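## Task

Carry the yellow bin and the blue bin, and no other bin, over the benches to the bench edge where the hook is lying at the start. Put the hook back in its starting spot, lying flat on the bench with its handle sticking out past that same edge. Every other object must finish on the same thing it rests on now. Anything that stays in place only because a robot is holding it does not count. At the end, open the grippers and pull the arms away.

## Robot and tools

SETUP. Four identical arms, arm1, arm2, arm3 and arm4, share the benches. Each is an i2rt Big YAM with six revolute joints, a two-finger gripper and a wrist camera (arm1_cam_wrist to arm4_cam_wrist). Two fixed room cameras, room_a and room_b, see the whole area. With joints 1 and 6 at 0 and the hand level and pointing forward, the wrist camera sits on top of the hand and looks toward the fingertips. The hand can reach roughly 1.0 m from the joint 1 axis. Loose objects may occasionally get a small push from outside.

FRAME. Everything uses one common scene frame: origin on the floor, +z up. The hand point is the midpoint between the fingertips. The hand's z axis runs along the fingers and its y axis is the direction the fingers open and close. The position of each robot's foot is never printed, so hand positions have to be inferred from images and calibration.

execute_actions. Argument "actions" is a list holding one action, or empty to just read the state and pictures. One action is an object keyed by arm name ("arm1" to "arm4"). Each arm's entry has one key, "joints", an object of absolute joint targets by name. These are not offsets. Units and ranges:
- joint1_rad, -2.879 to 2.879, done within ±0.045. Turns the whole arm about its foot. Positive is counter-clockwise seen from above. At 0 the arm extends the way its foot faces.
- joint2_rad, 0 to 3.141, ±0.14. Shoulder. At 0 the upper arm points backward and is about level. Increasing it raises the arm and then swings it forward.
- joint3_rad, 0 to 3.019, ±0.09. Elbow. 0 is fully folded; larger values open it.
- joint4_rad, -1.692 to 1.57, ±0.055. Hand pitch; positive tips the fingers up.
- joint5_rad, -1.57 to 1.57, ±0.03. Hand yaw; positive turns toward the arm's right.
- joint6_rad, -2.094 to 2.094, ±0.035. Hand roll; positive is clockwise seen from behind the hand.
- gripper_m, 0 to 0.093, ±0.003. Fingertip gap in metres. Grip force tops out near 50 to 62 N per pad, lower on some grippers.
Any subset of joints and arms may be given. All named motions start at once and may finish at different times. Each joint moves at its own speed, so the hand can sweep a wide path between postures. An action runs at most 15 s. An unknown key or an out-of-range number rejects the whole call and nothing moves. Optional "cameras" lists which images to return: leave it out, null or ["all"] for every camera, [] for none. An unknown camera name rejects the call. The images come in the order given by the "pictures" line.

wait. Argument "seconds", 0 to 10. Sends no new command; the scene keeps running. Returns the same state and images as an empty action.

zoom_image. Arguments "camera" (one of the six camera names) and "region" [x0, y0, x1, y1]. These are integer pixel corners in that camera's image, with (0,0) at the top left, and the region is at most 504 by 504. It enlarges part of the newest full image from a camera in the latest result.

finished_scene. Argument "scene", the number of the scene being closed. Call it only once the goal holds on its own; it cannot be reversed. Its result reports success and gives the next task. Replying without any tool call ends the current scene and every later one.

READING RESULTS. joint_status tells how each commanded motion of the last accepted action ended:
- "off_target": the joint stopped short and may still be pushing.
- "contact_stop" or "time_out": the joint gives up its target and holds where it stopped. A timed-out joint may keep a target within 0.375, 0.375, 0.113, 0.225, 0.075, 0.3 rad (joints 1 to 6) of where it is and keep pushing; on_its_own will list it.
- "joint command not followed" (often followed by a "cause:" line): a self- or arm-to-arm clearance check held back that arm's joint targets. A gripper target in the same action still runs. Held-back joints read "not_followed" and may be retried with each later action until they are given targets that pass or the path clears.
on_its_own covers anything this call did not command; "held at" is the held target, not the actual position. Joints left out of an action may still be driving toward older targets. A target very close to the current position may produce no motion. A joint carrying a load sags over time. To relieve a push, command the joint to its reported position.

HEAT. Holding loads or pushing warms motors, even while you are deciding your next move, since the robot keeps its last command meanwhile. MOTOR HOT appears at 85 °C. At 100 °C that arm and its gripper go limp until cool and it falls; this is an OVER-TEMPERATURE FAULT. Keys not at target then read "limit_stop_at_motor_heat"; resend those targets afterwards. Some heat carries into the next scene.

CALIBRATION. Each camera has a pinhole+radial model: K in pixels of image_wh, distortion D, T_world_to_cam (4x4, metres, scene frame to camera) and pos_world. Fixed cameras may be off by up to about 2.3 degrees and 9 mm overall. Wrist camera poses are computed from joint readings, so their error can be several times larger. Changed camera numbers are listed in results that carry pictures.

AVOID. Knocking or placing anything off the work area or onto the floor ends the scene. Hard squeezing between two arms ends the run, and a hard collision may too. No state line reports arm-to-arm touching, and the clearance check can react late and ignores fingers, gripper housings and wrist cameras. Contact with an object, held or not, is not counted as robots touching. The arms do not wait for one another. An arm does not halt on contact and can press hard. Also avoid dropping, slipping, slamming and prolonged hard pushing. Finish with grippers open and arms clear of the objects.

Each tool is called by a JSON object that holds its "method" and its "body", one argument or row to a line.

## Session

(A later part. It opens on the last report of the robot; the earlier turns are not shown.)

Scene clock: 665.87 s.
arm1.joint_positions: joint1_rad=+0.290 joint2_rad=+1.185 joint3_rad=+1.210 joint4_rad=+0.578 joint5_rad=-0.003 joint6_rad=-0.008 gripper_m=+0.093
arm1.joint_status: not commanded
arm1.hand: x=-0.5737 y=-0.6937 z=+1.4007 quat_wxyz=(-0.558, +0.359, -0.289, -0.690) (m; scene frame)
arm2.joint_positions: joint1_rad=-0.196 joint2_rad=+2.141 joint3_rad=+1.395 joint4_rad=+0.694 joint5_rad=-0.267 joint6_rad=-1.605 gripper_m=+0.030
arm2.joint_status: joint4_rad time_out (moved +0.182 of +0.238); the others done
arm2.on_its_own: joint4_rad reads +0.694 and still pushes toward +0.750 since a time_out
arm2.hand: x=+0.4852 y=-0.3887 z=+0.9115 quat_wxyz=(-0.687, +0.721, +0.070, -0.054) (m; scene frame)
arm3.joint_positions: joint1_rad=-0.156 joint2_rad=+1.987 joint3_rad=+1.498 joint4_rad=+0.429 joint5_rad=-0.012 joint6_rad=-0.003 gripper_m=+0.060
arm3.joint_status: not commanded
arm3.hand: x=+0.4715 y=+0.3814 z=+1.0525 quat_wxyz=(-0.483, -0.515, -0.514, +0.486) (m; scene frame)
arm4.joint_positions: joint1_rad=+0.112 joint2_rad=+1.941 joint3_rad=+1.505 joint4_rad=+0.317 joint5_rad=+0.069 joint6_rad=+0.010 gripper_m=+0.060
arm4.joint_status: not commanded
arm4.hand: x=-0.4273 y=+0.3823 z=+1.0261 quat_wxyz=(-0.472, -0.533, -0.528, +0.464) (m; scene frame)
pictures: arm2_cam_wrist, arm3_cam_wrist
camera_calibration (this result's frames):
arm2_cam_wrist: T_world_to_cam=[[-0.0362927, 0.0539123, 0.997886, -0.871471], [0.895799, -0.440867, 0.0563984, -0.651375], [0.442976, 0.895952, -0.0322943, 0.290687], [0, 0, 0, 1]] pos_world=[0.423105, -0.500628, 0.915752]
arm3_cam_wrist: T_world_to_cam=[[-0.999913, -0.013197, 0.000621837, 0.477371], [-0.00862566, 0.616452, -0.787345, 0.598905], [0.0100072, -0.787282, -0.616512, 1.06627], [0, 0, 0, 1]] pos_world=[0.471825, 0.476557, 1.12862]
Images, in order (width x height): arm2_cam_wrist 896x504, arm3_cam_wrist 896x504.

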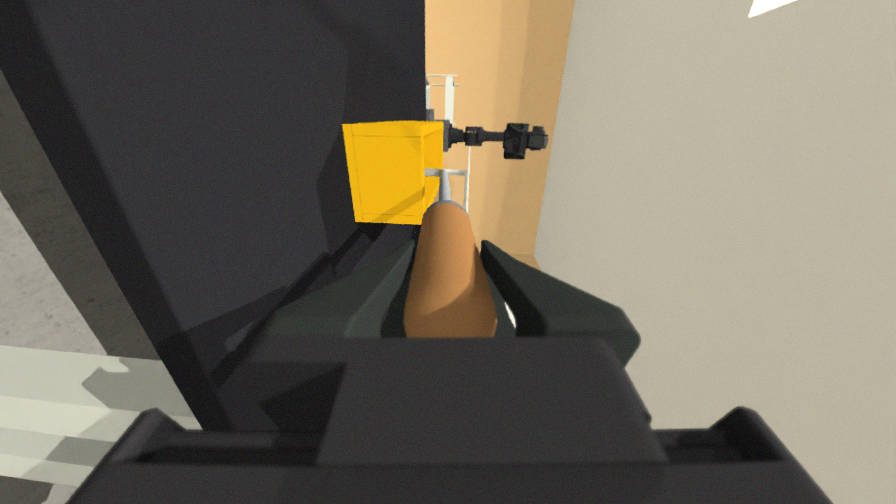

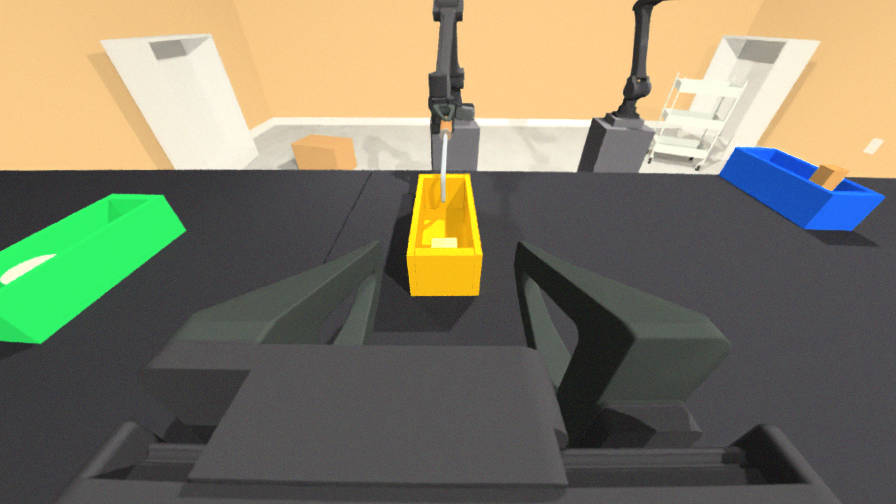

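{"method": "execute_actions", "body": {
  "actions": [
    {"arm2":{"joints":{"joint1_rad":-0.20,"joint2_rad":1.99,"joint3_rad":1.115,"joint4_rad":0.925,"joint5_rad":-0.28}}}
  ],
  "cameras": ["arm2_cam_wrist","arm3_cam_wrist"]
}}

Scene clock: 671.40 s.
arm1.joint_positions: joint1_rad=+0.290 joint2_rad=+1.185 joint3_rad=+1.210 joint4_rad=+0.578 joint5_rad=-0.003 joint6_rad=-0.008 gripper_m=+0.093
arm1.joint_status: not commanded
arm1.hand: x=-0.5737 y=-0.6937 z=+1.4007 quat_wxyz=(-0.558, +0.359, -0.289, -0.690) (m; scene frame)
arm2.joint_positions: joint1_rad=-0.196 joint2_rad=+2.037 joint3_rad=+1.104 joint4_rad=+0.877 joint5_rad=-0.277 joint6_rad=-1.608 gripper_m=+0.030
arm2.joint_status: all done
arm2.hand: x=+0.4758 y=-0.4725 z=+0.8881 quat_wxyz=(-0.685, +0.722, +0.074, -0.057) (m; scene frame)
arm3.joint_positions: joint1_rad=-0.156 joint2_rad=+1.987 joint3_rad=+1.498 joint4_rad=+0.429 joint5_rad=-0.012 joint6_rad=-0.003 gripper_m=+0.060
arm3.joint_status: not commanded
arm3.hand: x=+0.4715 y=+0.3814 z=+1.0525 quat_wxyz=(-0.483, -0.515, -0.514, +0.486) (m; scene frame)
arm4.joint_positions: joint1_rad=+0.112 joint2_rad=+1.941 joint3_rad=+1.505 joint4_rad=+0.317 joint5_rad=+0.069 joint6_rad=+0.010 gripper_m=+0.060
arm4.joint_status: not commanded
arm4.hand: x=-0.4273 y=+0.3823 z=+1.0261 quat_wxyz=(-0.472, -0.533, -0.528, +0.464) (m; scene frame)
pictures: arm2_cam_wrist, arm3_cam_wrist
camera_calibration (this result's frames):
arm2_cam_wrist: T_world_to_cam=[[-0.0384819, 0.0579098, 0.99758, -0.840739], [0.900091, -0.431583, 0.0597747, -0.679236], [0.434, 0.900212, -0.0355159, 0.378364], [0, 0, 0, 1]] pos_world=[0.414811, -0.585068, 0.892743]
arm3_cam_wrist: T_world_to_cam=[[-0.999913, -0.013197, 0.000621837, 0.477371], [-0.00862566, 0.616452, -0.787345, 0.598905], [0.0100072, -0.787282, -0.616512, 1.06627], [0, 0, 0, 1]] pos_world=[0.471825, 0.476557, 1.12862]
Images, in order (width x height): arm2_cam_wrist 896x504, arm3_cam_wrist 896x504.

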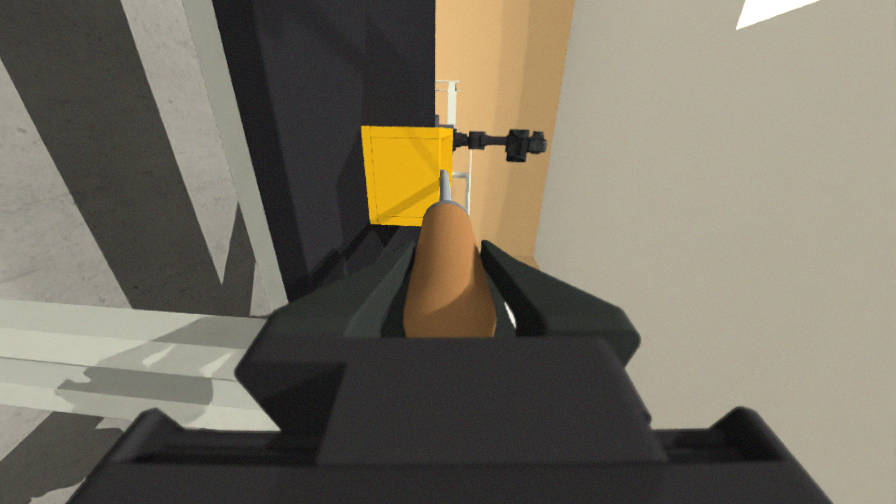

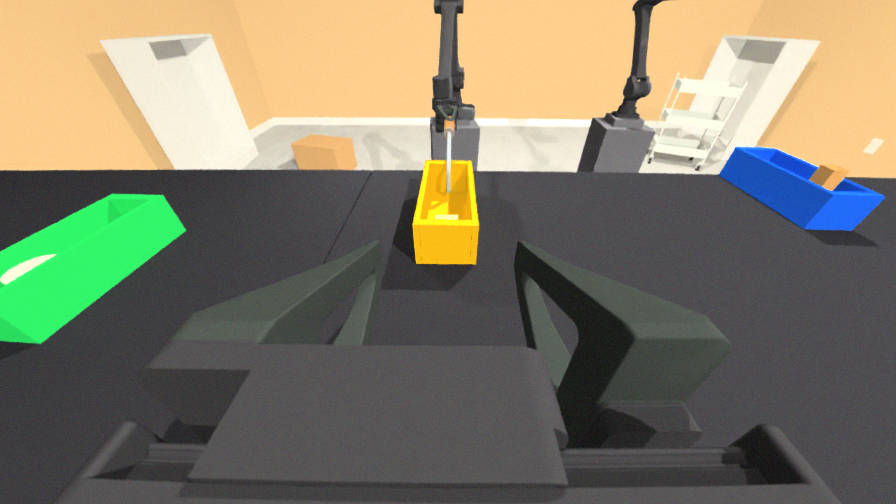

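{"method": "execute_actions", "body": {
  "actions": [
    {"arm2":{"joints":{"joint1_rad":-0.22,"joint2_rad":1.84,"joint3_rad":0.83,"joint4_rad":1.06,"joint5_rad":-0.297}}}
  ],
  "cameras": ["arm2_cam_wrist","arm3_cam_wrist"]
}}

Scene clock: 685.83 s.
arm1.joint_positions: joint1_rad=+0.290 joint2_rad=+1.185 joint3_rad=+1.210 joint4_rad=+0.578 joint5_rad=-0.003 joint6_rad=-0.008 gripper_m=+0.093
arm1.joint_status: not commanded
arm1.hand: x=-0.5737 y=-0.6937 z=+1.4007 quat_wxyz=(-0.558, +0.359, -0.289, -0.690) (m; scene frame)
arm2.joint_positions: joint1_rad=-0.218 joint2_rad=+1.876 joint3_rad=+0.813 joint4_rad=+1.002 joint5_rad=-0.294 joint6_rad=-1.608 gripper_m=+0.030
arm2.joint_status: joint4_rad time_out (moved +0.125 of +0.183); the others done
arm2.on_its_own: joint4_rad reads +1.002 and still pushes toward +1.060 since a time_out
arm2.hand: x=+0.4782 y=-0.5669 z=+0.8937 quat_wxyz=(-0.684, +0.724, +0.072, -0.056) (m; scene frame)
arm3.joint_positions: joint1_rad=-0.156 joint2_rad=+1.987 joint3_rad=+1.498 joint4_rad=+0.429 joint5_rad=-0.012 joint6_rad=-0.003 gripper_m=+0.060
arm3.joint_status: not commanded
arm3.hand: x=+0.4715 y=+0.3814 z=+1.0525 quat_wxyz=(-0.483, -0.515, -0.514, +0.486) (m; scene frame)
arm4.joint_positions: joint1_rad=+0.112 joint2_rad=+1.941 joint3_rad=+1.505 joint4_rad=+0.317 joint5_rad=+0.069 joint6_rad=+0.010 gripper_m=+0.060
arm4.joint_status: not commanded
arm4.hand: x=-0.4273 y=+0.3823 z=+1.0261 quat_wxyz=(-0.472, -0.533, -0.528, +0.464) (m; scene frame)
pictures: arm2_cam_wrist, arm3_cam_wrist
camera_calibration (this result's frames):
arm2_cam_wrist: T_world_to_cam=[[-0.0367979, 0.0617927, 0.99741, -0.839257], [0.898014, -0.435838, 0.0601323, -0.72418], [0.438425, 0.897902, -0.0394528, 0.462554], [0, 0, 0, 1]] pos_world=[0.416646, -0.679093, 0.89888]
arm3_cam_wrist: T_world_to_cam=[[-0.999913, -0.013197, 0.000621837, 0.477371], [-0.00862566, 0.616452, -0.787345, 0.598905], [0.0100072, -0.787282, -0.616512, 1.06627], [0, 0, 0, 1]] pos_world=[0.471825, 0.476557, 1.12862]
Images, in order (width x height): arm2_cam_wrist 896x504, arm3_cam_wrist 896x504.

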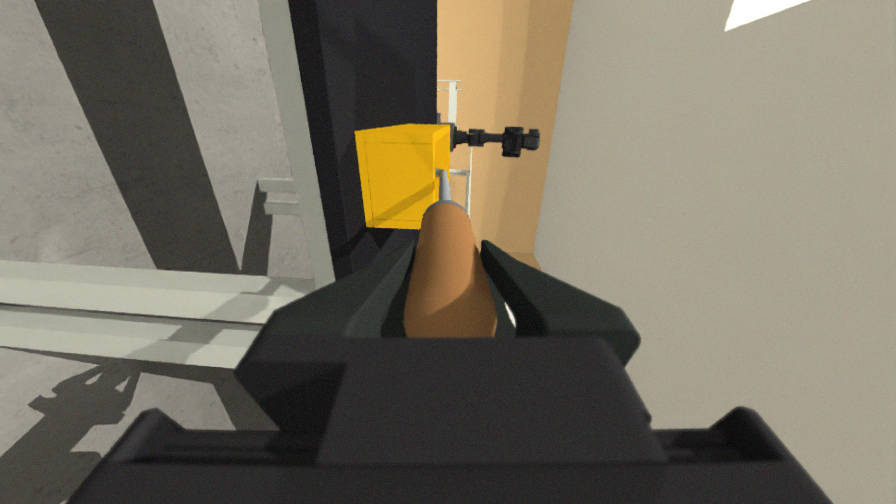

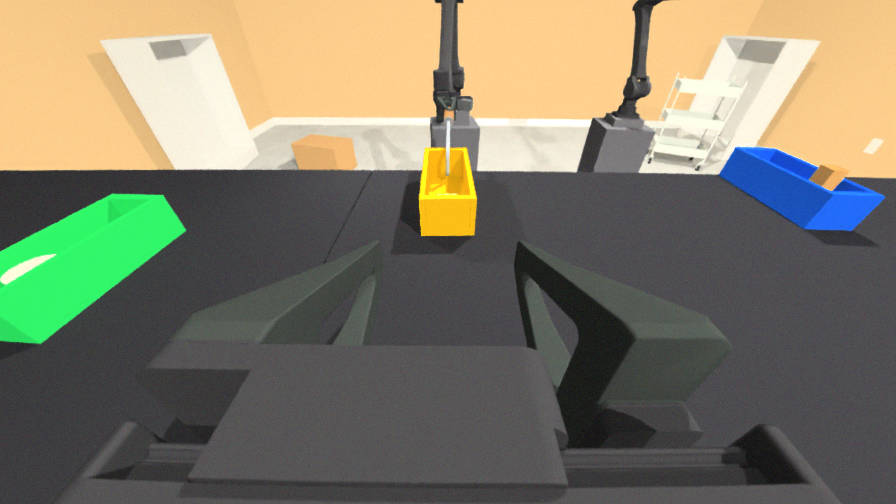

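{"method": "zoom_image", "body": {
  "camera": "arm2_cam_wrist",
  "region": [260, 90, 480, 260]
}}

Region (260, 90, 480, 260) of arm2_cam_wrist's 896x504 image, scaled by 2.291, with more detail than that image has; it fills the top 389 rows of this view, and the rest is white.

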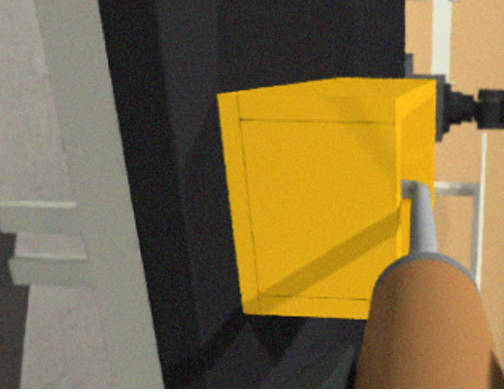

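{"method": "execute_actions", "body": {
  "actions": [
    {"arm2":{"joints":{"joint1_rad":-0.235,"joint2_rad":1.76,"joint3_rad":0.675,"joint4_rad":1.115,"joint5_rad":-0.31}}}
  ],
  "cameras": ["arm2_cam_wrist","arm3_cam_wrist","room_b"]
}}

{"method": "zoom_image", "body": {
  "camera": "arm2_cam_wrist",
  "region": [260, 90, 480, 260]
}}

{"method": "zoom_image", "body": {
  "camera": "room_b",
  "region": [380, 200, 560, 310]
}}

Scene clock: 699.57 s.
arm1.joint_positions: joint1_rad=+0.290 joint2_rad=+1.185 joint3_rad=+1.210 joint4_rad=+0.578 joint5_rad=-0.003 joint6_rad=-0.008 gripper_m=+0.093
arm1.joint_status: not commanded
arm1.hand: x=-0.5737 y=-0.6937 z=+1.4007 quat_wxyz=(-0.558, +0.359, -0.289, -0.690) (m; scene frame)
arm2.joint_positions: joint1_rad=-0.230 joint2_rad=+1.802 joint3_rad=+0.663 joint4_rad=+1.061 joint5_rad=-0.307 joint6_rad=-1.608 gripper_m=+0.030
arm2.joint_status: all done
arm2.hand: x=+0.4770 y=-0.6190 z=+0.8890 quat_wxyz=(-0.678, +0.729, +0.070, -0.058) (m; scene frame)
arm3.joint_positions: joint1_rad=-0.156 joint2_rad=+1.987 joint3_rad=+1.498 joint4_rad=+0.429 joint5_rad=-0.012 joint6_rad=-0.003 gripper_m=+0.060
arm3.joint_status: not commanded
arm3.hand: x=+0.4715 y=+0.3814 z=+1.0525 quat_wxyz=(-0.483, -0.515, -0.514, +0.486) (m; scene frame)
arm4.joint_positions: joint1_rad=+0.112 joint2_rad=+1.941 joint3_rad=+1.505 joint4_rad=+0.317 joint5_rad=+0.069 joint6_rad=+0.010 gripper_m=+0.060
arm4.joint_status: not commanded
arm4.hand: x=-0.4273 y=+0.3823 z=+1.0261 quat_wxyz=(-0.472, -0.533, -0.528, +0.464) (m; scene frame)
pictures: arm2_cam_wrist, arm3_cam_wrist, room_b
camera_calibration (this result's frames):
arm2_cam_wrist: T_world_to_cam=[[-0.0339488, 0.07865, 0.996324, -0.821308], [0.898535, -0.43408, 0.0648831, -0.748874], [0.437588, 0.897434, -0.0559332, 0.524437], [0, 0, 0, 1]] pos_world=[0.41552, -0.731123, 0.896212]
arm3_cam_wrist: T_world_to_cam=[[-0.999913, -0.013197, 0.000621837, 0.477371], [-0.00862566, 0.616452, -0.787345, 0.598905], [0.0100072, -0.787282, -0.616512, 1.06627], [0, 0, 0, 1]] pos_world=[0.471825, 0.476557, 1.12862]
Images, in order (width x height): arm2_cam_wrist 896x504, arm3_cam_wrist 896x504, room_b 896x504.

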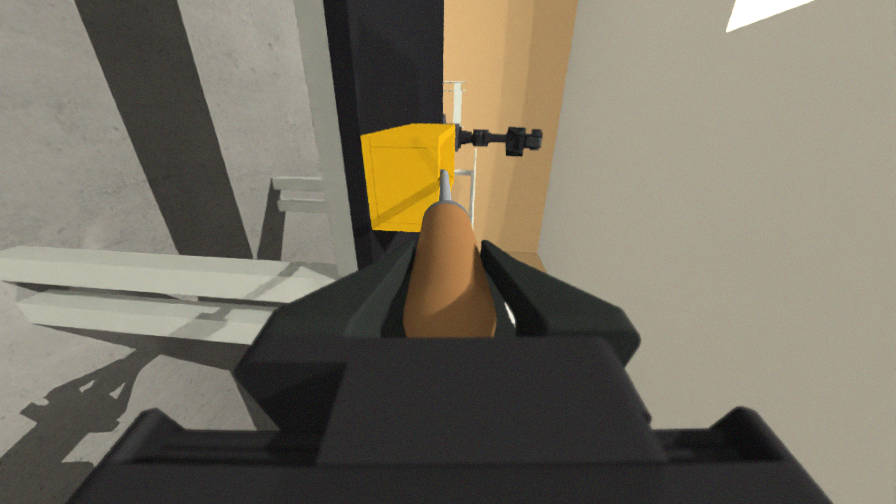

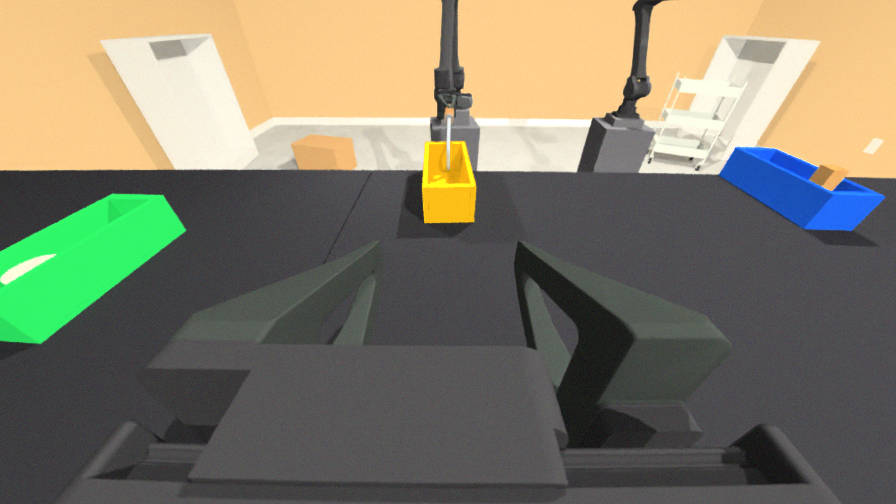

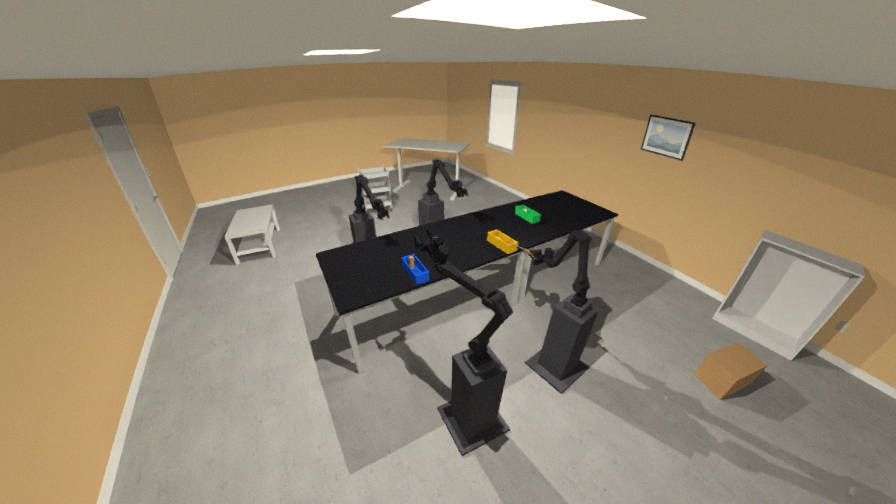

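Region (260, 90, 480, 260) of arm2_cam_wrist's 896x504 image, scaled by 2.291, with more detail than that image has; it fills the top 389 rows of this view, and the rest is white.

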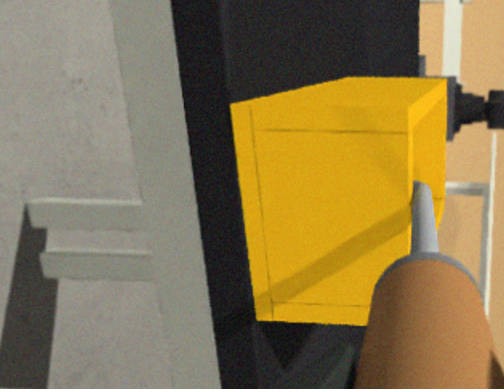

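Region (380, 200, 560, 310) of room_b's 896x504 image, scaled by 2.800, with more detail than that image has.

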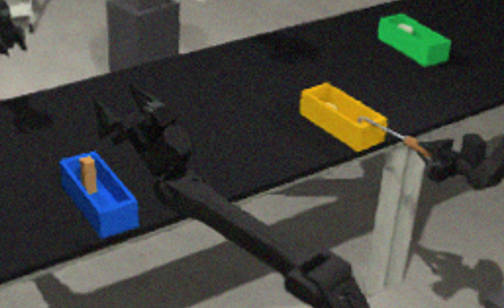

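{"method": "execute_actions", "body": {
  "actions": [
    {"arm2":{"joints":{"joint3_rad":0.95,"joint2_rad":1.74}}}
  ],
  "cameras": ["arm2_cam_wrist","arm3_cam_wrist"]
}}

Scene clock: 706.27 s.
arm1.joint_positions: joint1_rad=+0.290 joint2_rad=+1.185 joint3_rad=+1.210 joint4_rad=+0.578 joint5_rad=-0.003 joint6_rad=-0.008 gripper_m=+0.093
arm1.joint_status: not commanded
arm1.hand: x=-0.5737 y=-0.6937 z=+1.4007 quat_wxyz=(-0.558, +0.359, -0.289, -0.690) (m; scene frame)
arm2.joint_positions: joint1_rad=-0.230 joint2_rad=+1.777 joint3_rad=+0.907 joint4_rad=+1.064 joint5_rad=-0.307 joint6_rad=-1.608 gripper_m=+0.030
arm2.joint_status: all done
arm2.hand: x=+0.4864 y=-0.5458 z=+1.0115 quat_wxyz=(-0.768, +0.633, +0.089, -0.036) (m; scene frame)
arm3.joint_positions: joint1_rad=-0.156 joint2_rad=+1.987 joint3_rad=+1.498 joint4_rad=+0.429 joint5_rad=-0.012 joint6_rad=-0.003 gripper_m=+0.060
arm3.joint_status: not commanded
arm3.hand: x=+0.4715 y=+0.3814 z=+1.0525 quat_wxyz=(-0.483, -0.515, -0.514, +0.486) (m; scene frame)
arm4.joint_positions: joint1_rad=+0.112 joint2_rad=+1.941 joint3_rad=+1.505 joint4_rad=+0.317 joint5_rad=+0.069 joint6_rad=+0.010 gripper_m=+0.060
arm4.joint_status: not commanded
arm4.hand: x=-0.4273 y=+0.3823 z=+1.0261 quat_wxyz=(-0.472, -0.533, -0.528, +0.464) (m; scene frame)
pictures: arm2_cam_wrist, arm3_cam_wrist
camera_calibration (this result's frames):
arm2_cam_wrist: T_world_to_cam=[[-0.0677626, -0.188853, 0.979665, -1.06152], [0.897838, -0.439742, -0.0226676, -0.647735], [0.435081, 0.878044, 0.199357, 0.193918], [0, 0, 0, 1]] pos_world=[0.42526, -0.655575, 0.986589]
arm3_cam_wrist: T_world_to_cam=[[-0.999913, -0.013197, 0.000621837, 0.477371], [-0.00862566, 0.616452, -0.787345, 0.598905], [0.0100072, -0.787282, -0.616512, 1.06627], [0, 0, 0, 1]] pos_world=[0.471825, 0.476557, 1.12862]
Images, in order (width x height): arm2_cam_wrist 896x504, arm3_cam_wrist 896x504.

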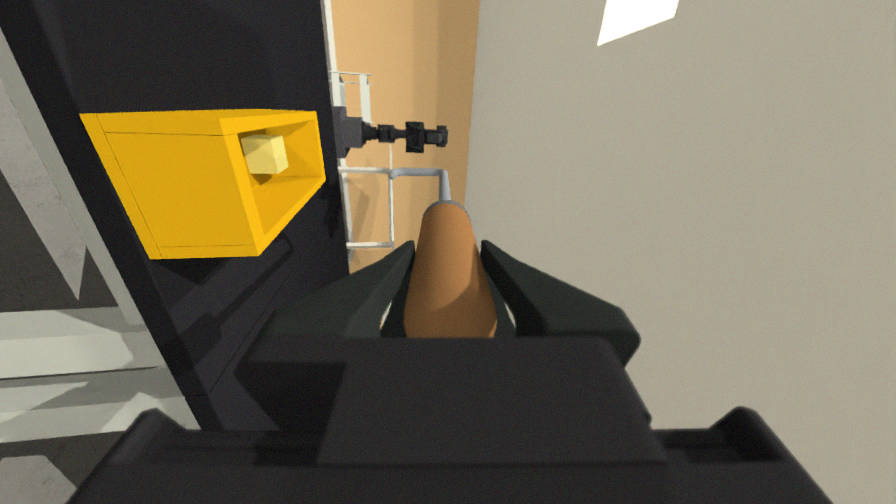

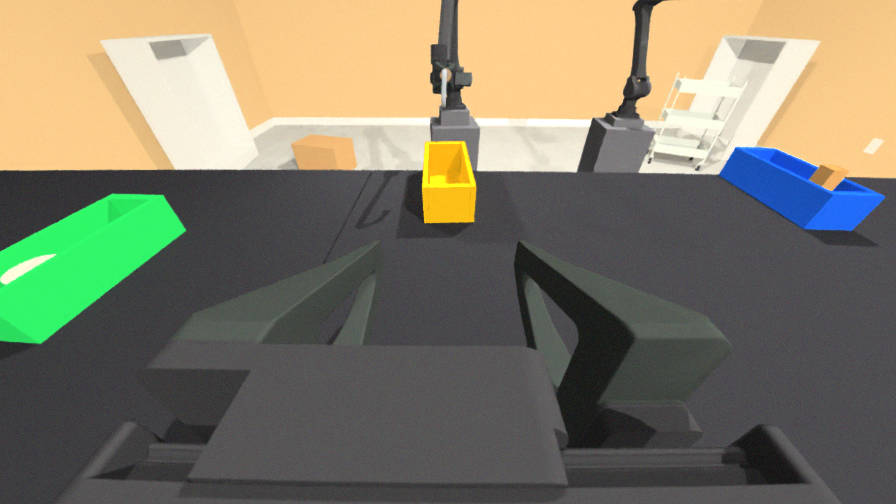

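{"method": "zoom_image", "body": {
  "camera": "arm2_cam_wrist",
  "region": [0, 40, 300, 340]
}}

Region (0, 40, 300, 340) of arm2_cam_wrist's 896x504 image, scaled by 1.680, with more detail than that image has.

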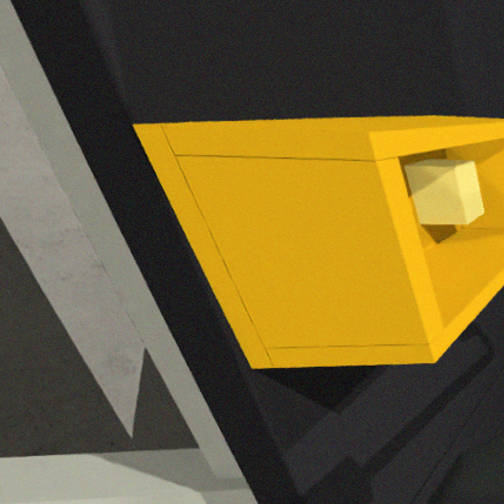

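{"method": "execute_actions", "body": {
  "actions": [
    {"arm2":{"joints":{"joint1_rad":0.0,"joint2_rad":1.88,"joint3_rad":1.15,"joint4_rad":0.95,"joint5_rad":-0.02}}}
  ],
  "cameras": ["arm2_cam_wrist"]
}}

{"method": "execute_actions", "body": {
  "actions": [
    {"arm2":{"joints":{"joint1_rad":0.23,"joint2_rad":2.05,"joint3_rad":1.40,"joint4_rad":0.83,"joint5_rad":0.27}}}
  ],
  "cameras": ["arm2_cam_wrist"]
}}

{"method": "execute_actions", "body": {
  "actions": [
    {"arm2":{"joints":{"joint1_rad":0.452,"joint2_rad":2.24,"joint3_rad":1.65,"joint4_rad":0.72,"joint5_rad":0.56}}}
  ],
  "cameras": ["arm2_cam_wrist","arm3_cam_wrist","arm4_cam_wrist"]
}}

Scene clock: 734.17 s.
arm1.joint_positions: joint1_rad=+0.290 joint2_rad=+1.185 joint3_rad=+1.210 joint4_rad=+0.578 joint5_rad=-0.003 joint6_rad=-0.008 gripper_m=+0.093
arm1.joint_status: not commanded
arm1.hand: x=-0.5737 y=-0.6937 z=+1.4007 quat_wxyz=(-0.558, +0.359, -0.289, -0.690) (m; scene frame)
arm2.joint_positions: joint1_rad=-0.005 joint2_rad=+1.901 joint3_rad=+1.077 joint4_rad=+0.930 joint5_rad=-0.020 joint6_rad=-1.608 gripper_m=+0.030
arm2.joint_status: all done
arm2.hand: x=+0.3828 y=-0.4839 z=+0.9835 quat_wxyz=(-0.743, +0.666, +0.052, -0.031) (m; scene frame)
arm3.joint_positions: joint1_rad=-0.156 joint2_rad=+1.987 joint3_rad=+1.498 joint4_rad=+0.429 joint5_rad=-0.012 joint6_rad=-0.003 gripper_m=+0.060
arm3.joint_status: not commanded
arm3.hand: x=+0.4715 y=+0.3814 z=+1.0525 quat_wxyz=(-0.483, -0.515, -0.514, +0.486) (m; scene frame)
arm4.joint_positions: joint1_rad=+0.112 joint2_rad=+1.941 joint3_rad=+1.505 joint4_rad=+0.317 joint5_rad=+0.069 joint6_rad=+0.010 gripper_m=+0.060
arm4.joint_status: not commanded
arm4.hand: x=-0.4273 y=+0.3823 z=+1.0261 quat_wxyz=(-0.472, -0.533, -0.528, +0.464) (m; scene frame)
pictures: arm2_cam_wrist
camera_calibration (this result's frames):
arm2_cam_wrist: T_world_to_cam=[[-0.032935, -0.101195, 0.994321, -1.01474], [0.869109, -0.494154, -0.021504, -0.544658], [0.493524, 0.863465, 0.104225, 0.254306], [0, 0, 0, 1]] pos_world=[0.31444, -0.591415, 0.970759]
Images, in order (width x height): arm2_cam_wrist 896x504.

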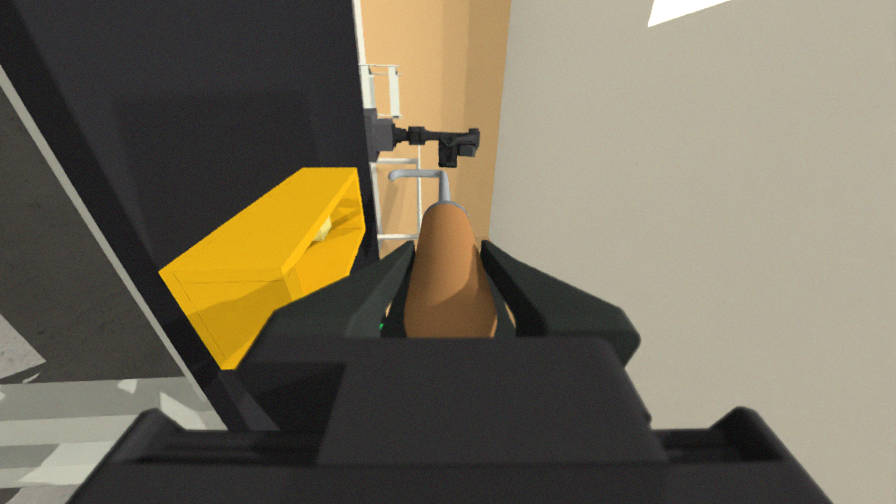

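Scene clock: 735.77 s.
arm1.joint_positions: joint1_rad=+0.290 joint2_rad=+1.185 joint3_rad=+1.210 joint4_rad=+0.578 joint5_rad=-0.003 joint6_rad=-0.008 gripper_m=+0.093
arm1.joint_status: not commanded
arm1.hand: x=-0.5737 y=-0.6937 z=+1.4007 quat_wxyz=(-0.558, +0.359, -0.289, -0.690) (m; scene frame)
arm2.joint_positions: joint1_rad=+0.225 joint2_rad=+2.075 joint3_rad=+1.320 joint4_rad=+0.811 joint5_rad=+0.272 joint6_rad=-1.608 gripper_m=+0.030
arm2.joint_status: all done
arm2.hand: x=+0.2482 y=-0.4380 z=+0.9518 quat_wxyz=(-0.726, +0.687, +0.026, -0.014) (m; scene frame)
arm3.joint_positions: joint1_rad=-0.156 joint2_rad=+1.987 joint3_rad=+1.498 joint4_rad=+0.429 joint5_rad=-0.012 joint6_rad=-0.003 gripper_m=+0.060
arm3.joint_status: not commanded
arm3.hand: x=+0.4715 y=+0.3814 z=+1.0525 quat_wxyz=(-0.483, -0.515, -0.514, +0.486) (m; scene frame)
arm4.joint_positions: joint1_rad=+0.112 joint2_rad=+1.941 joint3_rad=+1.505 joint4_rad=+0.317 joint5_rad=+0.069 joint6_rad=+0.010 gripper_m=+0.060
arm4.joint_status: not commanded
arm4.hand: x=-0.4273 y=+0.3823 z=+1.0261 quat_wxyz=(-0.472, -0.533, -0.528, +0.464) (m; scene frame)
pictures: arm2_cam_wrist
camera_calibration (this result's frames):
arm2_cam_wrist: T_world_to_cam=[[-0.0251204, -0.0453472, 0.998655, -0.964617], [0.837089, -0.547054, -0.00378444, -0.437742], [0.54649, 0.835868, 0.0517019, 0.30923], [0, 0, 0, 1]] pos_world=[0.173206, -0.541686, 0.945676]
Images, in order (width x height): arm2_cam_wrist 896x504.

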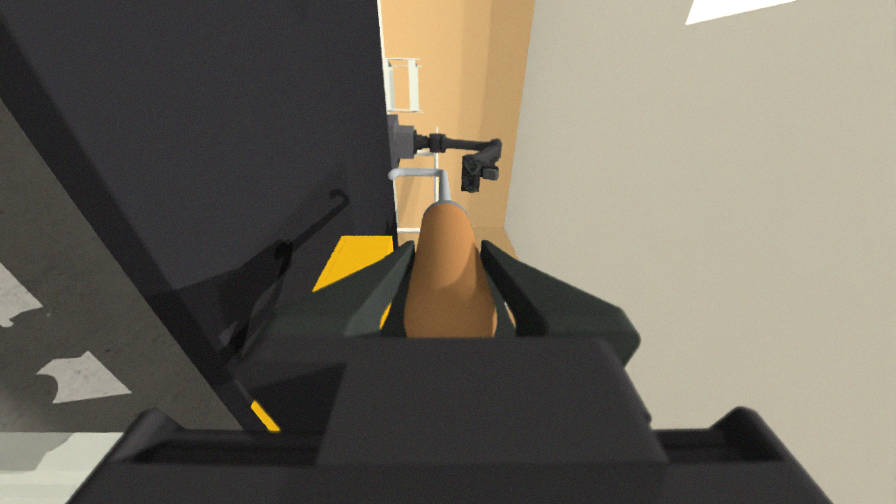

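Scene clock: 737.53 s.
arm1.joint_positions: joint1_rad=+0.290 joint2_rad=+1.185 joint3_rad=+1.210 joint4_rad=+0.578 joint5_rad=-0.003 joint6_rad=-0.008 gripper_m=+0.093
arm1.joint_status: not commanded
arm1.hand: x=-0.5737 y=-0.6937 z=+1.4007 quat_wxyz=(-0.558, +0.359, -0.289, -0.690) (m; scene frame)
arm2.joint_positions: joint1_rad=+0.448 joint2_rad=+2.262 joint3_rad=+1.570 joint4_rad=+0.705 joint5_rad=+0.561 joint6_rad=-1.608 gripper_m=+0.030
arm2.joint_status: all done
arm2.hand: x=+0.0996 y=-0.4387 z=+0.9097 quat_wxyz=(-0.711, +0.703, +0.006, +0.013) (m; scene frame)
arm3.joint_positions: joint1_rad=-0.156 joint2_rad=+1.987 joint3_rad=+1.498 joint4_rad=+0.429 joint5_rad=-0.012 joint6_rad=-0.003 gripper_m=+0.060
arm3.joint_status: not commanded
arm3.hand: x=+0.4715 y=+0.3814 z=+1.0525 quat_wxyz=(-0.483, -0.515, -0.514, +0.486) (m; scene frame)
arm4.joint_positions: joint1_rad=+0.112 joint2_rad=+1.941 joint3_rad=+1.505 joint4_rad=+0.317 joint5_rad=+0.069 joint6_rad=+0.010 gripper_m=+0.060
arm4.joint_status: not commanded
arm4.hand: x=-0.4273 y=+0.3823 z=+1.0261 quat_wxyz=(-0.472, -0.533, -0.528, +0.464) (m; scene frame)
pictures: arm2_cam_wrist, arm3_cam_wrist, arm4_cam_wrist
camera_calibration (this result's frames):
arm2_cam_wrist: T_world_to_cam=[[-0.0358885, -0.000376369, 0.999356, -0.906158], [0.799225, -0.600357, 0.0284754, -0.362815], [0.59996, 0.799732, 0.0218467, 0.399176], [0, 0, 0, 1]] pos_world=[0.0179604, -0.537393, 0.907185]
arm3_cam_wrist: T_world_to_cam=[[-0.999913, -0.013197, 0.000621837, 0.477371], [-0.00862566, 0.616452, -0.787345, 0.598905], [0.0100072, -0.787282, -0.616512, 1.06627], [0, 0, 0, 1]] pos_world=[0.471825, 0.476557, 1.12862]
arm4_cam_wrist: T_world_to_cam=[[-0.999948, 0.00892454, -0.00487936, -0.424271], [0.00967654, 0.686901, -0.726687, 0.492597], [-0.00313371, -0.726697, -0.686952, 1.10157], [0, 0, 0, 1]] pos_world=[-0.425564, 0.465926, 1.11262]
Images, in order (width x height): arm2_cam_wrist 896x504, arm3_cam_wrist 896x504, arm4_cam_wrist 896x504.

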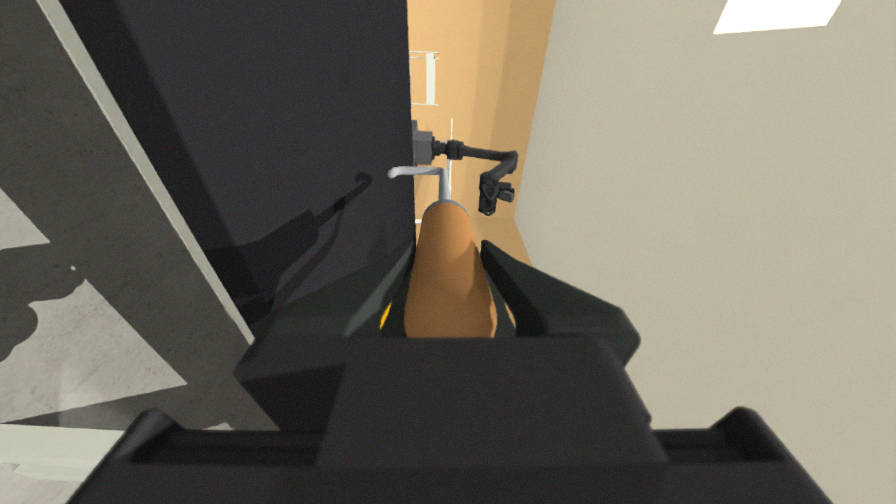

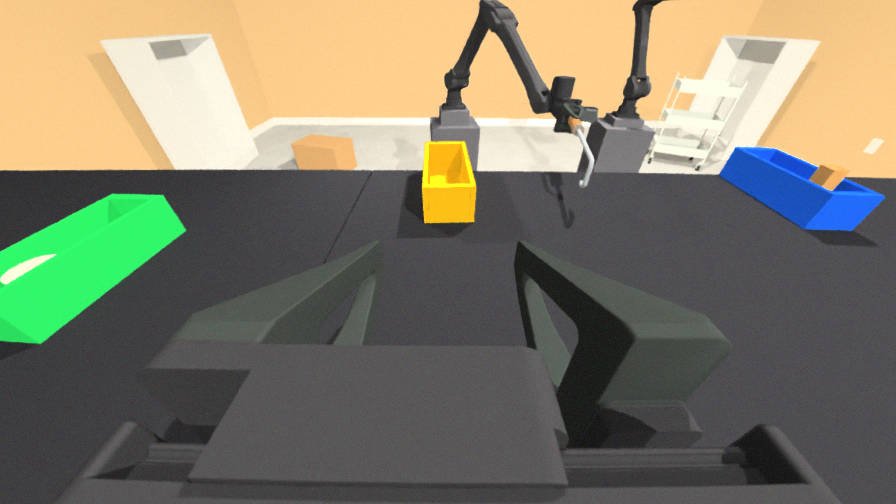

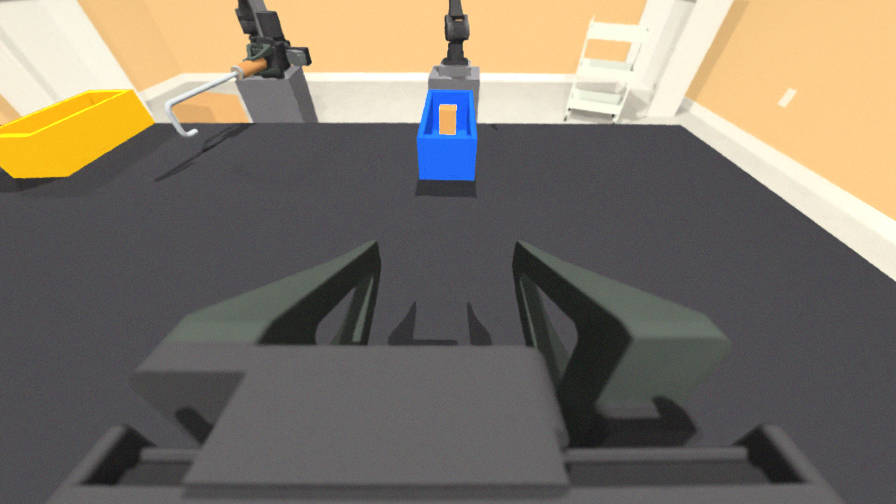

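{"method": "execute_actions", "body": {
  "actions": [
    {"arm2":{"joints":{"joint2_rad":2.295,"joint3_rad":1.67,"joint4_rad":0.77,"joint6_rad":-0.9}}}
  ],
  "cameras": ["arm2_cam_wrist","arm4_cam_wrist"]
}}

Scene clock: 744.67 s.
arm1.joint_positions: joint1_rad=+0.290 joint2_rad=+1.185 joint3_rad=+1.210 joint4_rad=+0.578 joint5_rad=-0.003 joint6_rad=-0.008 gripper_m=+0.093
arm1.joint_status: not commanded
arm1.hand: x=-0.5737 y=-0.6937 z=+1.4007 quat_wxyz=(-0.558, +0.359, -0.289, -0.690) (m; scene frame)
arm2.joint_positions: joint1_rad=+0.449 joint2_rad=+2.301 joint3_rad=+1.595 joint4_rad=+0.715 joint5_rad=+0.561 joint6_rad=-0.906 gripper_m=+0.030
arm2.joint_status: all done
arm2.hand: x=+0.0960 y=-0.4337 z=+0.8933 quat_wxyz=(-0.671, +0.664, -0.235, -0.231) (m; scene frame)
arm3.joint_positions: joint1_rad=-0.156 joint2_rad=+1.987 joint3_rad=+1.498 joint4_rad=+0.429 joint5_rad=-0.012 joint6_rad=-0.003 gripper_m=+0.060
arm3.joint_status: not commanded
arm3.hand: x=+0.4715 y=+0.3814 z=+1.0525 quat_wxyz=(-0.483, -0.515, -0.514, +0.486) (m; scene frame)
arm4.joint_positions: joint1_rad=+0.112 joint2_rad=+1.941 joint3_rad=+1.505 joint4_rad=+0.317 joint5_rad=+0.069 joint6_rad=+0.010 gripper_m=+0.060
arm4.joint_status: not commanded
arm4.hand: x=-0.4273 y=+0.3823 z=+1.0261 quat_wxyz=(-0.472, -0.533, -0.528, +0.464) (m; scene frame)
pictures: arm2_cam_wrist, arm4_cam_wrist
camera_calibration (this result's frames):
arm2_cam_wrist: T_world_to_cam=[[0.616106, -0.00152546, 0.787662, -0.76393], [0.632758, -0.594568, -0.496091, 0.130576], [0.469076, 0.804044, -0.365351, 0.757944], [0, 0, 0, 1]] pos_world=[0.0325055, -0.532949, 0.943412]
arm4_cam_wrist: T_world_to_cam=[[-0.999948, 0.00892454, -0.00487936, -0.424271], [0.00967654, 0.686901, -0.726687, 0.492597], [-0.00313371, -0.726697, -0.686952, 1.10157], [0, 0, 0, 1]] pos_world=[-0.425564, 0.465926, 1.11262]
Images, in order (width x height): arm2_cam_wrist 896x504, arm4_cam_wrist 896x504.

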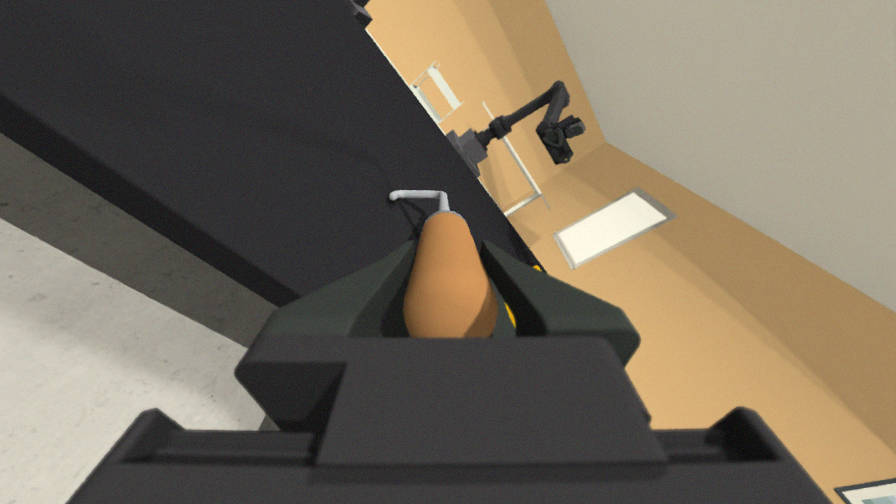

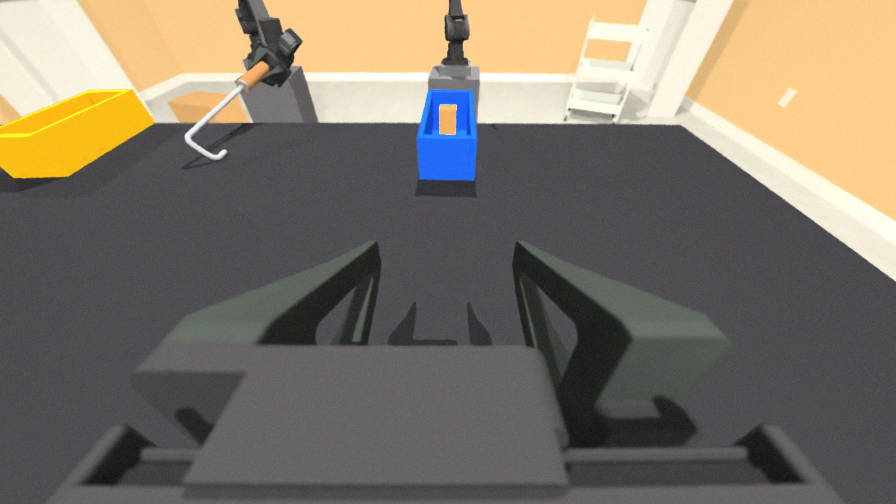

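{"method": "execute_actions", "body": {
  "actions": [
    {"arm2":{"joints":{"joint2_rad":2.36,"joint3_rad":1.60,"joint4_rad":0.81,"joint6_rad":-0.45}}}
  ],
  "cameras": ["arm2_cam_wrist","arm4_cam_wrist"]
}}

Scene clock: 749.43 s.
arm1.joint_positions: joint1_rad=+0.290 joint2_rad=+1.185 joint3_rad=+1.210 joint4_rad=+0.578 joint5_rad=-0.003 joint6_rad=-0.008 gripper_m=+0.093
arm1.joint_status: not commanded
arm1.hand: x=-0.5737 y=-0.6937 z=+1.4007 quat_wxyz=(-0.558, +0.359, -0.289, -0.690) (m; scene frame)
arm2.joint_positions: joint1_rad=+0.449 joint2_rad=+2.337 joint3_rad=+1.595 joint4_rad=+0.787 joint5_rad=+0.564 joint6_rad=-0.460 gripper_m=+0.030
arm2.joint_status: all done
arm2.hand: x=+0.0970 y=-0.4345 z=+0.8796 quat_wxyz=(-0.609, +0.582, -0.377, -0.384) (m; scene frame)
arm3.joint_positions: joint1_rad=-0.156 joint2_rad=+1.987 joint3_rad=+1.498 joint4_rad=+0.429 joint5_rad=-0.012 joint6_rad=-0.003 gripper_m=+0.060
arm3.joint_status: not commanded
arm3.hand: x=+0.4715 y=+0.3814 z=+1.0525 quat_wxyz=(-0.483, -0.515, -0.514, +0.486) (m; scene frame)
arm4.joint_positions: joint1_rad=+0.112 joint2_rad=+1.941 joint3_rad=+1.505 joint4_rad=+0.317 joint5_rad=+0.069 joint6_rad=+0.010 gripper_m=+0.060
arm4.joint_status: not commanded
arm4.hand: x=-0.4273 y=+0.3823 z=+1.0261 quat_wxyz=(-0.472, -0.533, -0.528, +0.464) (m; scene frame)
pictures: arm2_cam_wrist, arm4_cam_wrist
camera_calibration (this result's frames):
arm2_cam_wrist: T_world_to_cam=[[0.903785, -0.0171471, 0.427643, -0.471758], [0.342855, -0.569058, -0.747411, 0.382968], [0.25617, 0.822118, -0.508428, 0.907554], [0, 0, 0, 1]] pos_world=[0.0625774, -0.536275, 0.949403]
arm4_cam_wrist: T_world_to_cam=[[-0.999948, 0.00892454, -0.00487936, -0.424271], [0.00967654, 0.686901, -0.726687, 0.492597], [-0.00313371, -0.726697, -0.686952, 1.10157], [0, 0, 0, 1]] pos_world=[-0.425564, 0.465926, 1.11262]
Images, in order (width x height): arm2_cam_wrist 896x504, arm4_cam_wrist 896x504.

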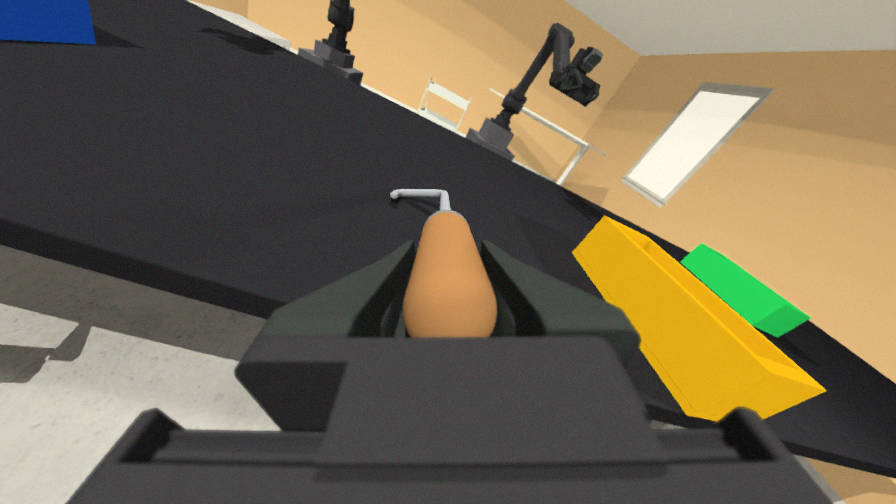

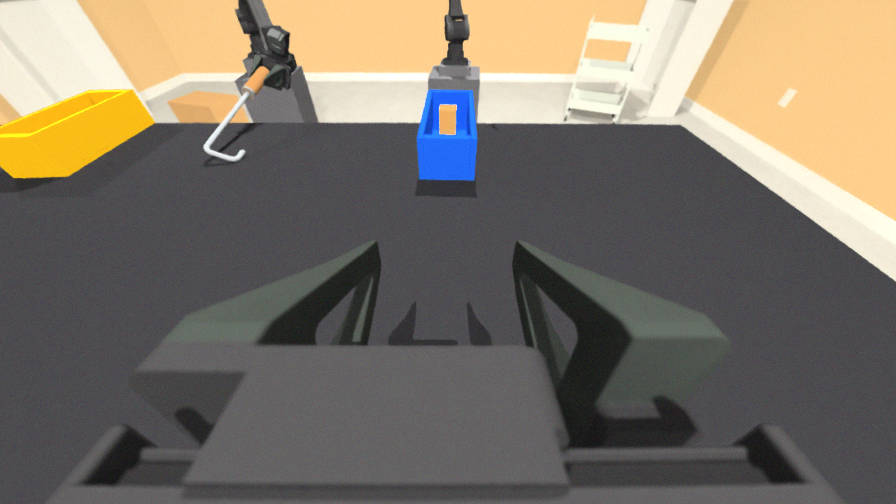

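{"method": "execute_actions", "body": {
  "actions": [
    {"arm2":{"joints":{"joint2_rad":2.415,"joint4_rad":0.83,"joint6_rad":0.0}}}
  ],
  "cameras": ["arm2_cam_wrist","arm4_cam_wrist"]
}}

Scene clock: 754.50 s.
arm1.joint_positions: joint1_rad=+0.290 joint2_rad=+1.185 joint3_rad=+1.210 joint4_rad=+0.578 joint5_rad=-0.003 joint6_rad=-0.008 gripper_m=+0.093
arm1.joint_status: not commanded
arm1.hand: x=-0.5737 y=-0.6937 z=+1.4007 quat_wxyz=(-0.558, +0.359, -0.289, -0.690) (m; scene frame)
arm2.joint_positions: joint1_rad=+0.449 joint2_rad=+2.395 joint3_rad=+1.595 joint4_rad=+0.808 joint5_rad=+0.564 joint6_rad=-0.016 gripper_m=+0.030
arm2.joint_status: all done
arm2.hand: x=+0.0983 y=-0.4368 z=+0.8374 quat_wxyz=(-0.507, +0.498, -0.499, -0.496) (m; scene frame)
arm3.joint_positions: joint1_rad=-0.156 joint2_rad=+1.987 joint3_rad=+1.498 joint4_rad=+0.429 joint5_rad=-0.012 joint6_rad=-0.003 gripper_m=+0.060
arm3.joint_status: not commanded
arm3.hand: x=+0.4715 y=+0.3814 z=+1.0525 quat_wxyz=(-0.483, -0.515, -0.514, +0.486) (m; scene frame)
arm4.joint_positions: joint1_rad=+0.112 joint2_rad=+1.941 joint3_rad=+1.505 joint4_rad=+0.317 joint5_rad=+0.069 joint6_rad=+0.010 gripper_m=+0.060
arm4.joint_status: not commanded
arm4.hand: x=-0.4273 y=+0.3823 z=+1.0261 quat_wxyz=(-0.472, -0.533, -0.528, +0.464) (m; scene frame)
pictures: arm2_cam_wrist, arm4_cam_wrist
camera_calibration (this result's frames):
arm2_cam_wrist: T_world_to_cam=[[0.999836, -0.00171644, 0.0180349, -0.114578], [0.0135826, -0.587731, -0.808942, 0.425423], [0.0119882, 0.809054, -0.587611, 0.972223], [0, 0, 0, 1]] pos_world=[0.0971256, -0.536744, 0.917498]
arm4_cam_wrist: T_world_to_cam=[[-0.999948, 0.00892454, -0.00487936, -0.424271], [0.00967654, 0.686901, -0.726687, 0.492597], [-0.00313371, -0.726697, -0.686952, 1.10157], [0, 0, 0, 1]] pos_world=[-0.425564, 0.465926, 1.11262]
Images, in order (width x height): arm2_cam_wrist 896x504, arm4_cam_wrist 896x504.

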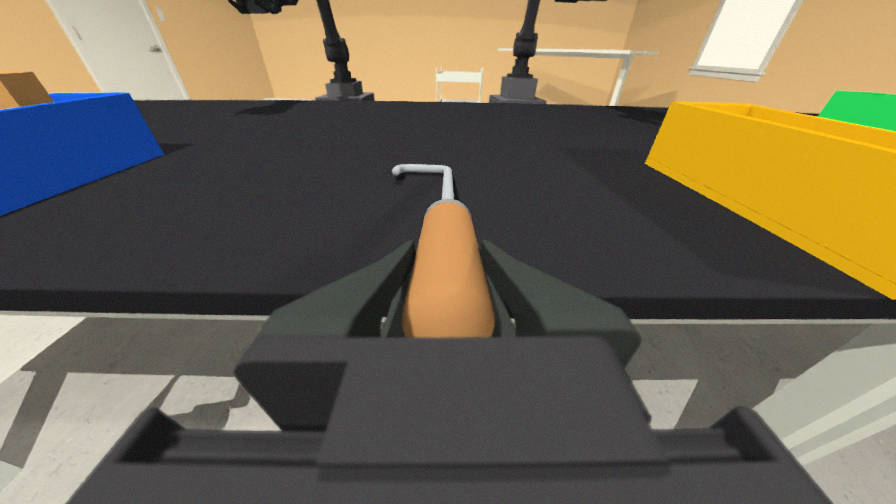

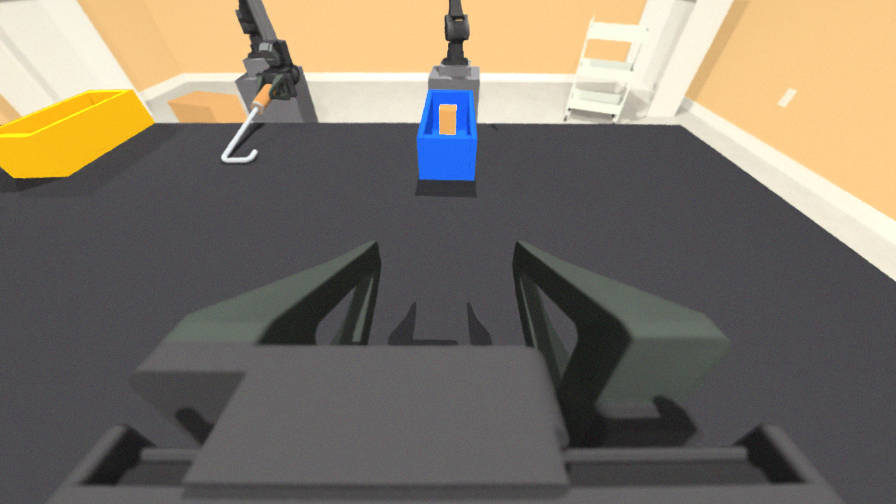

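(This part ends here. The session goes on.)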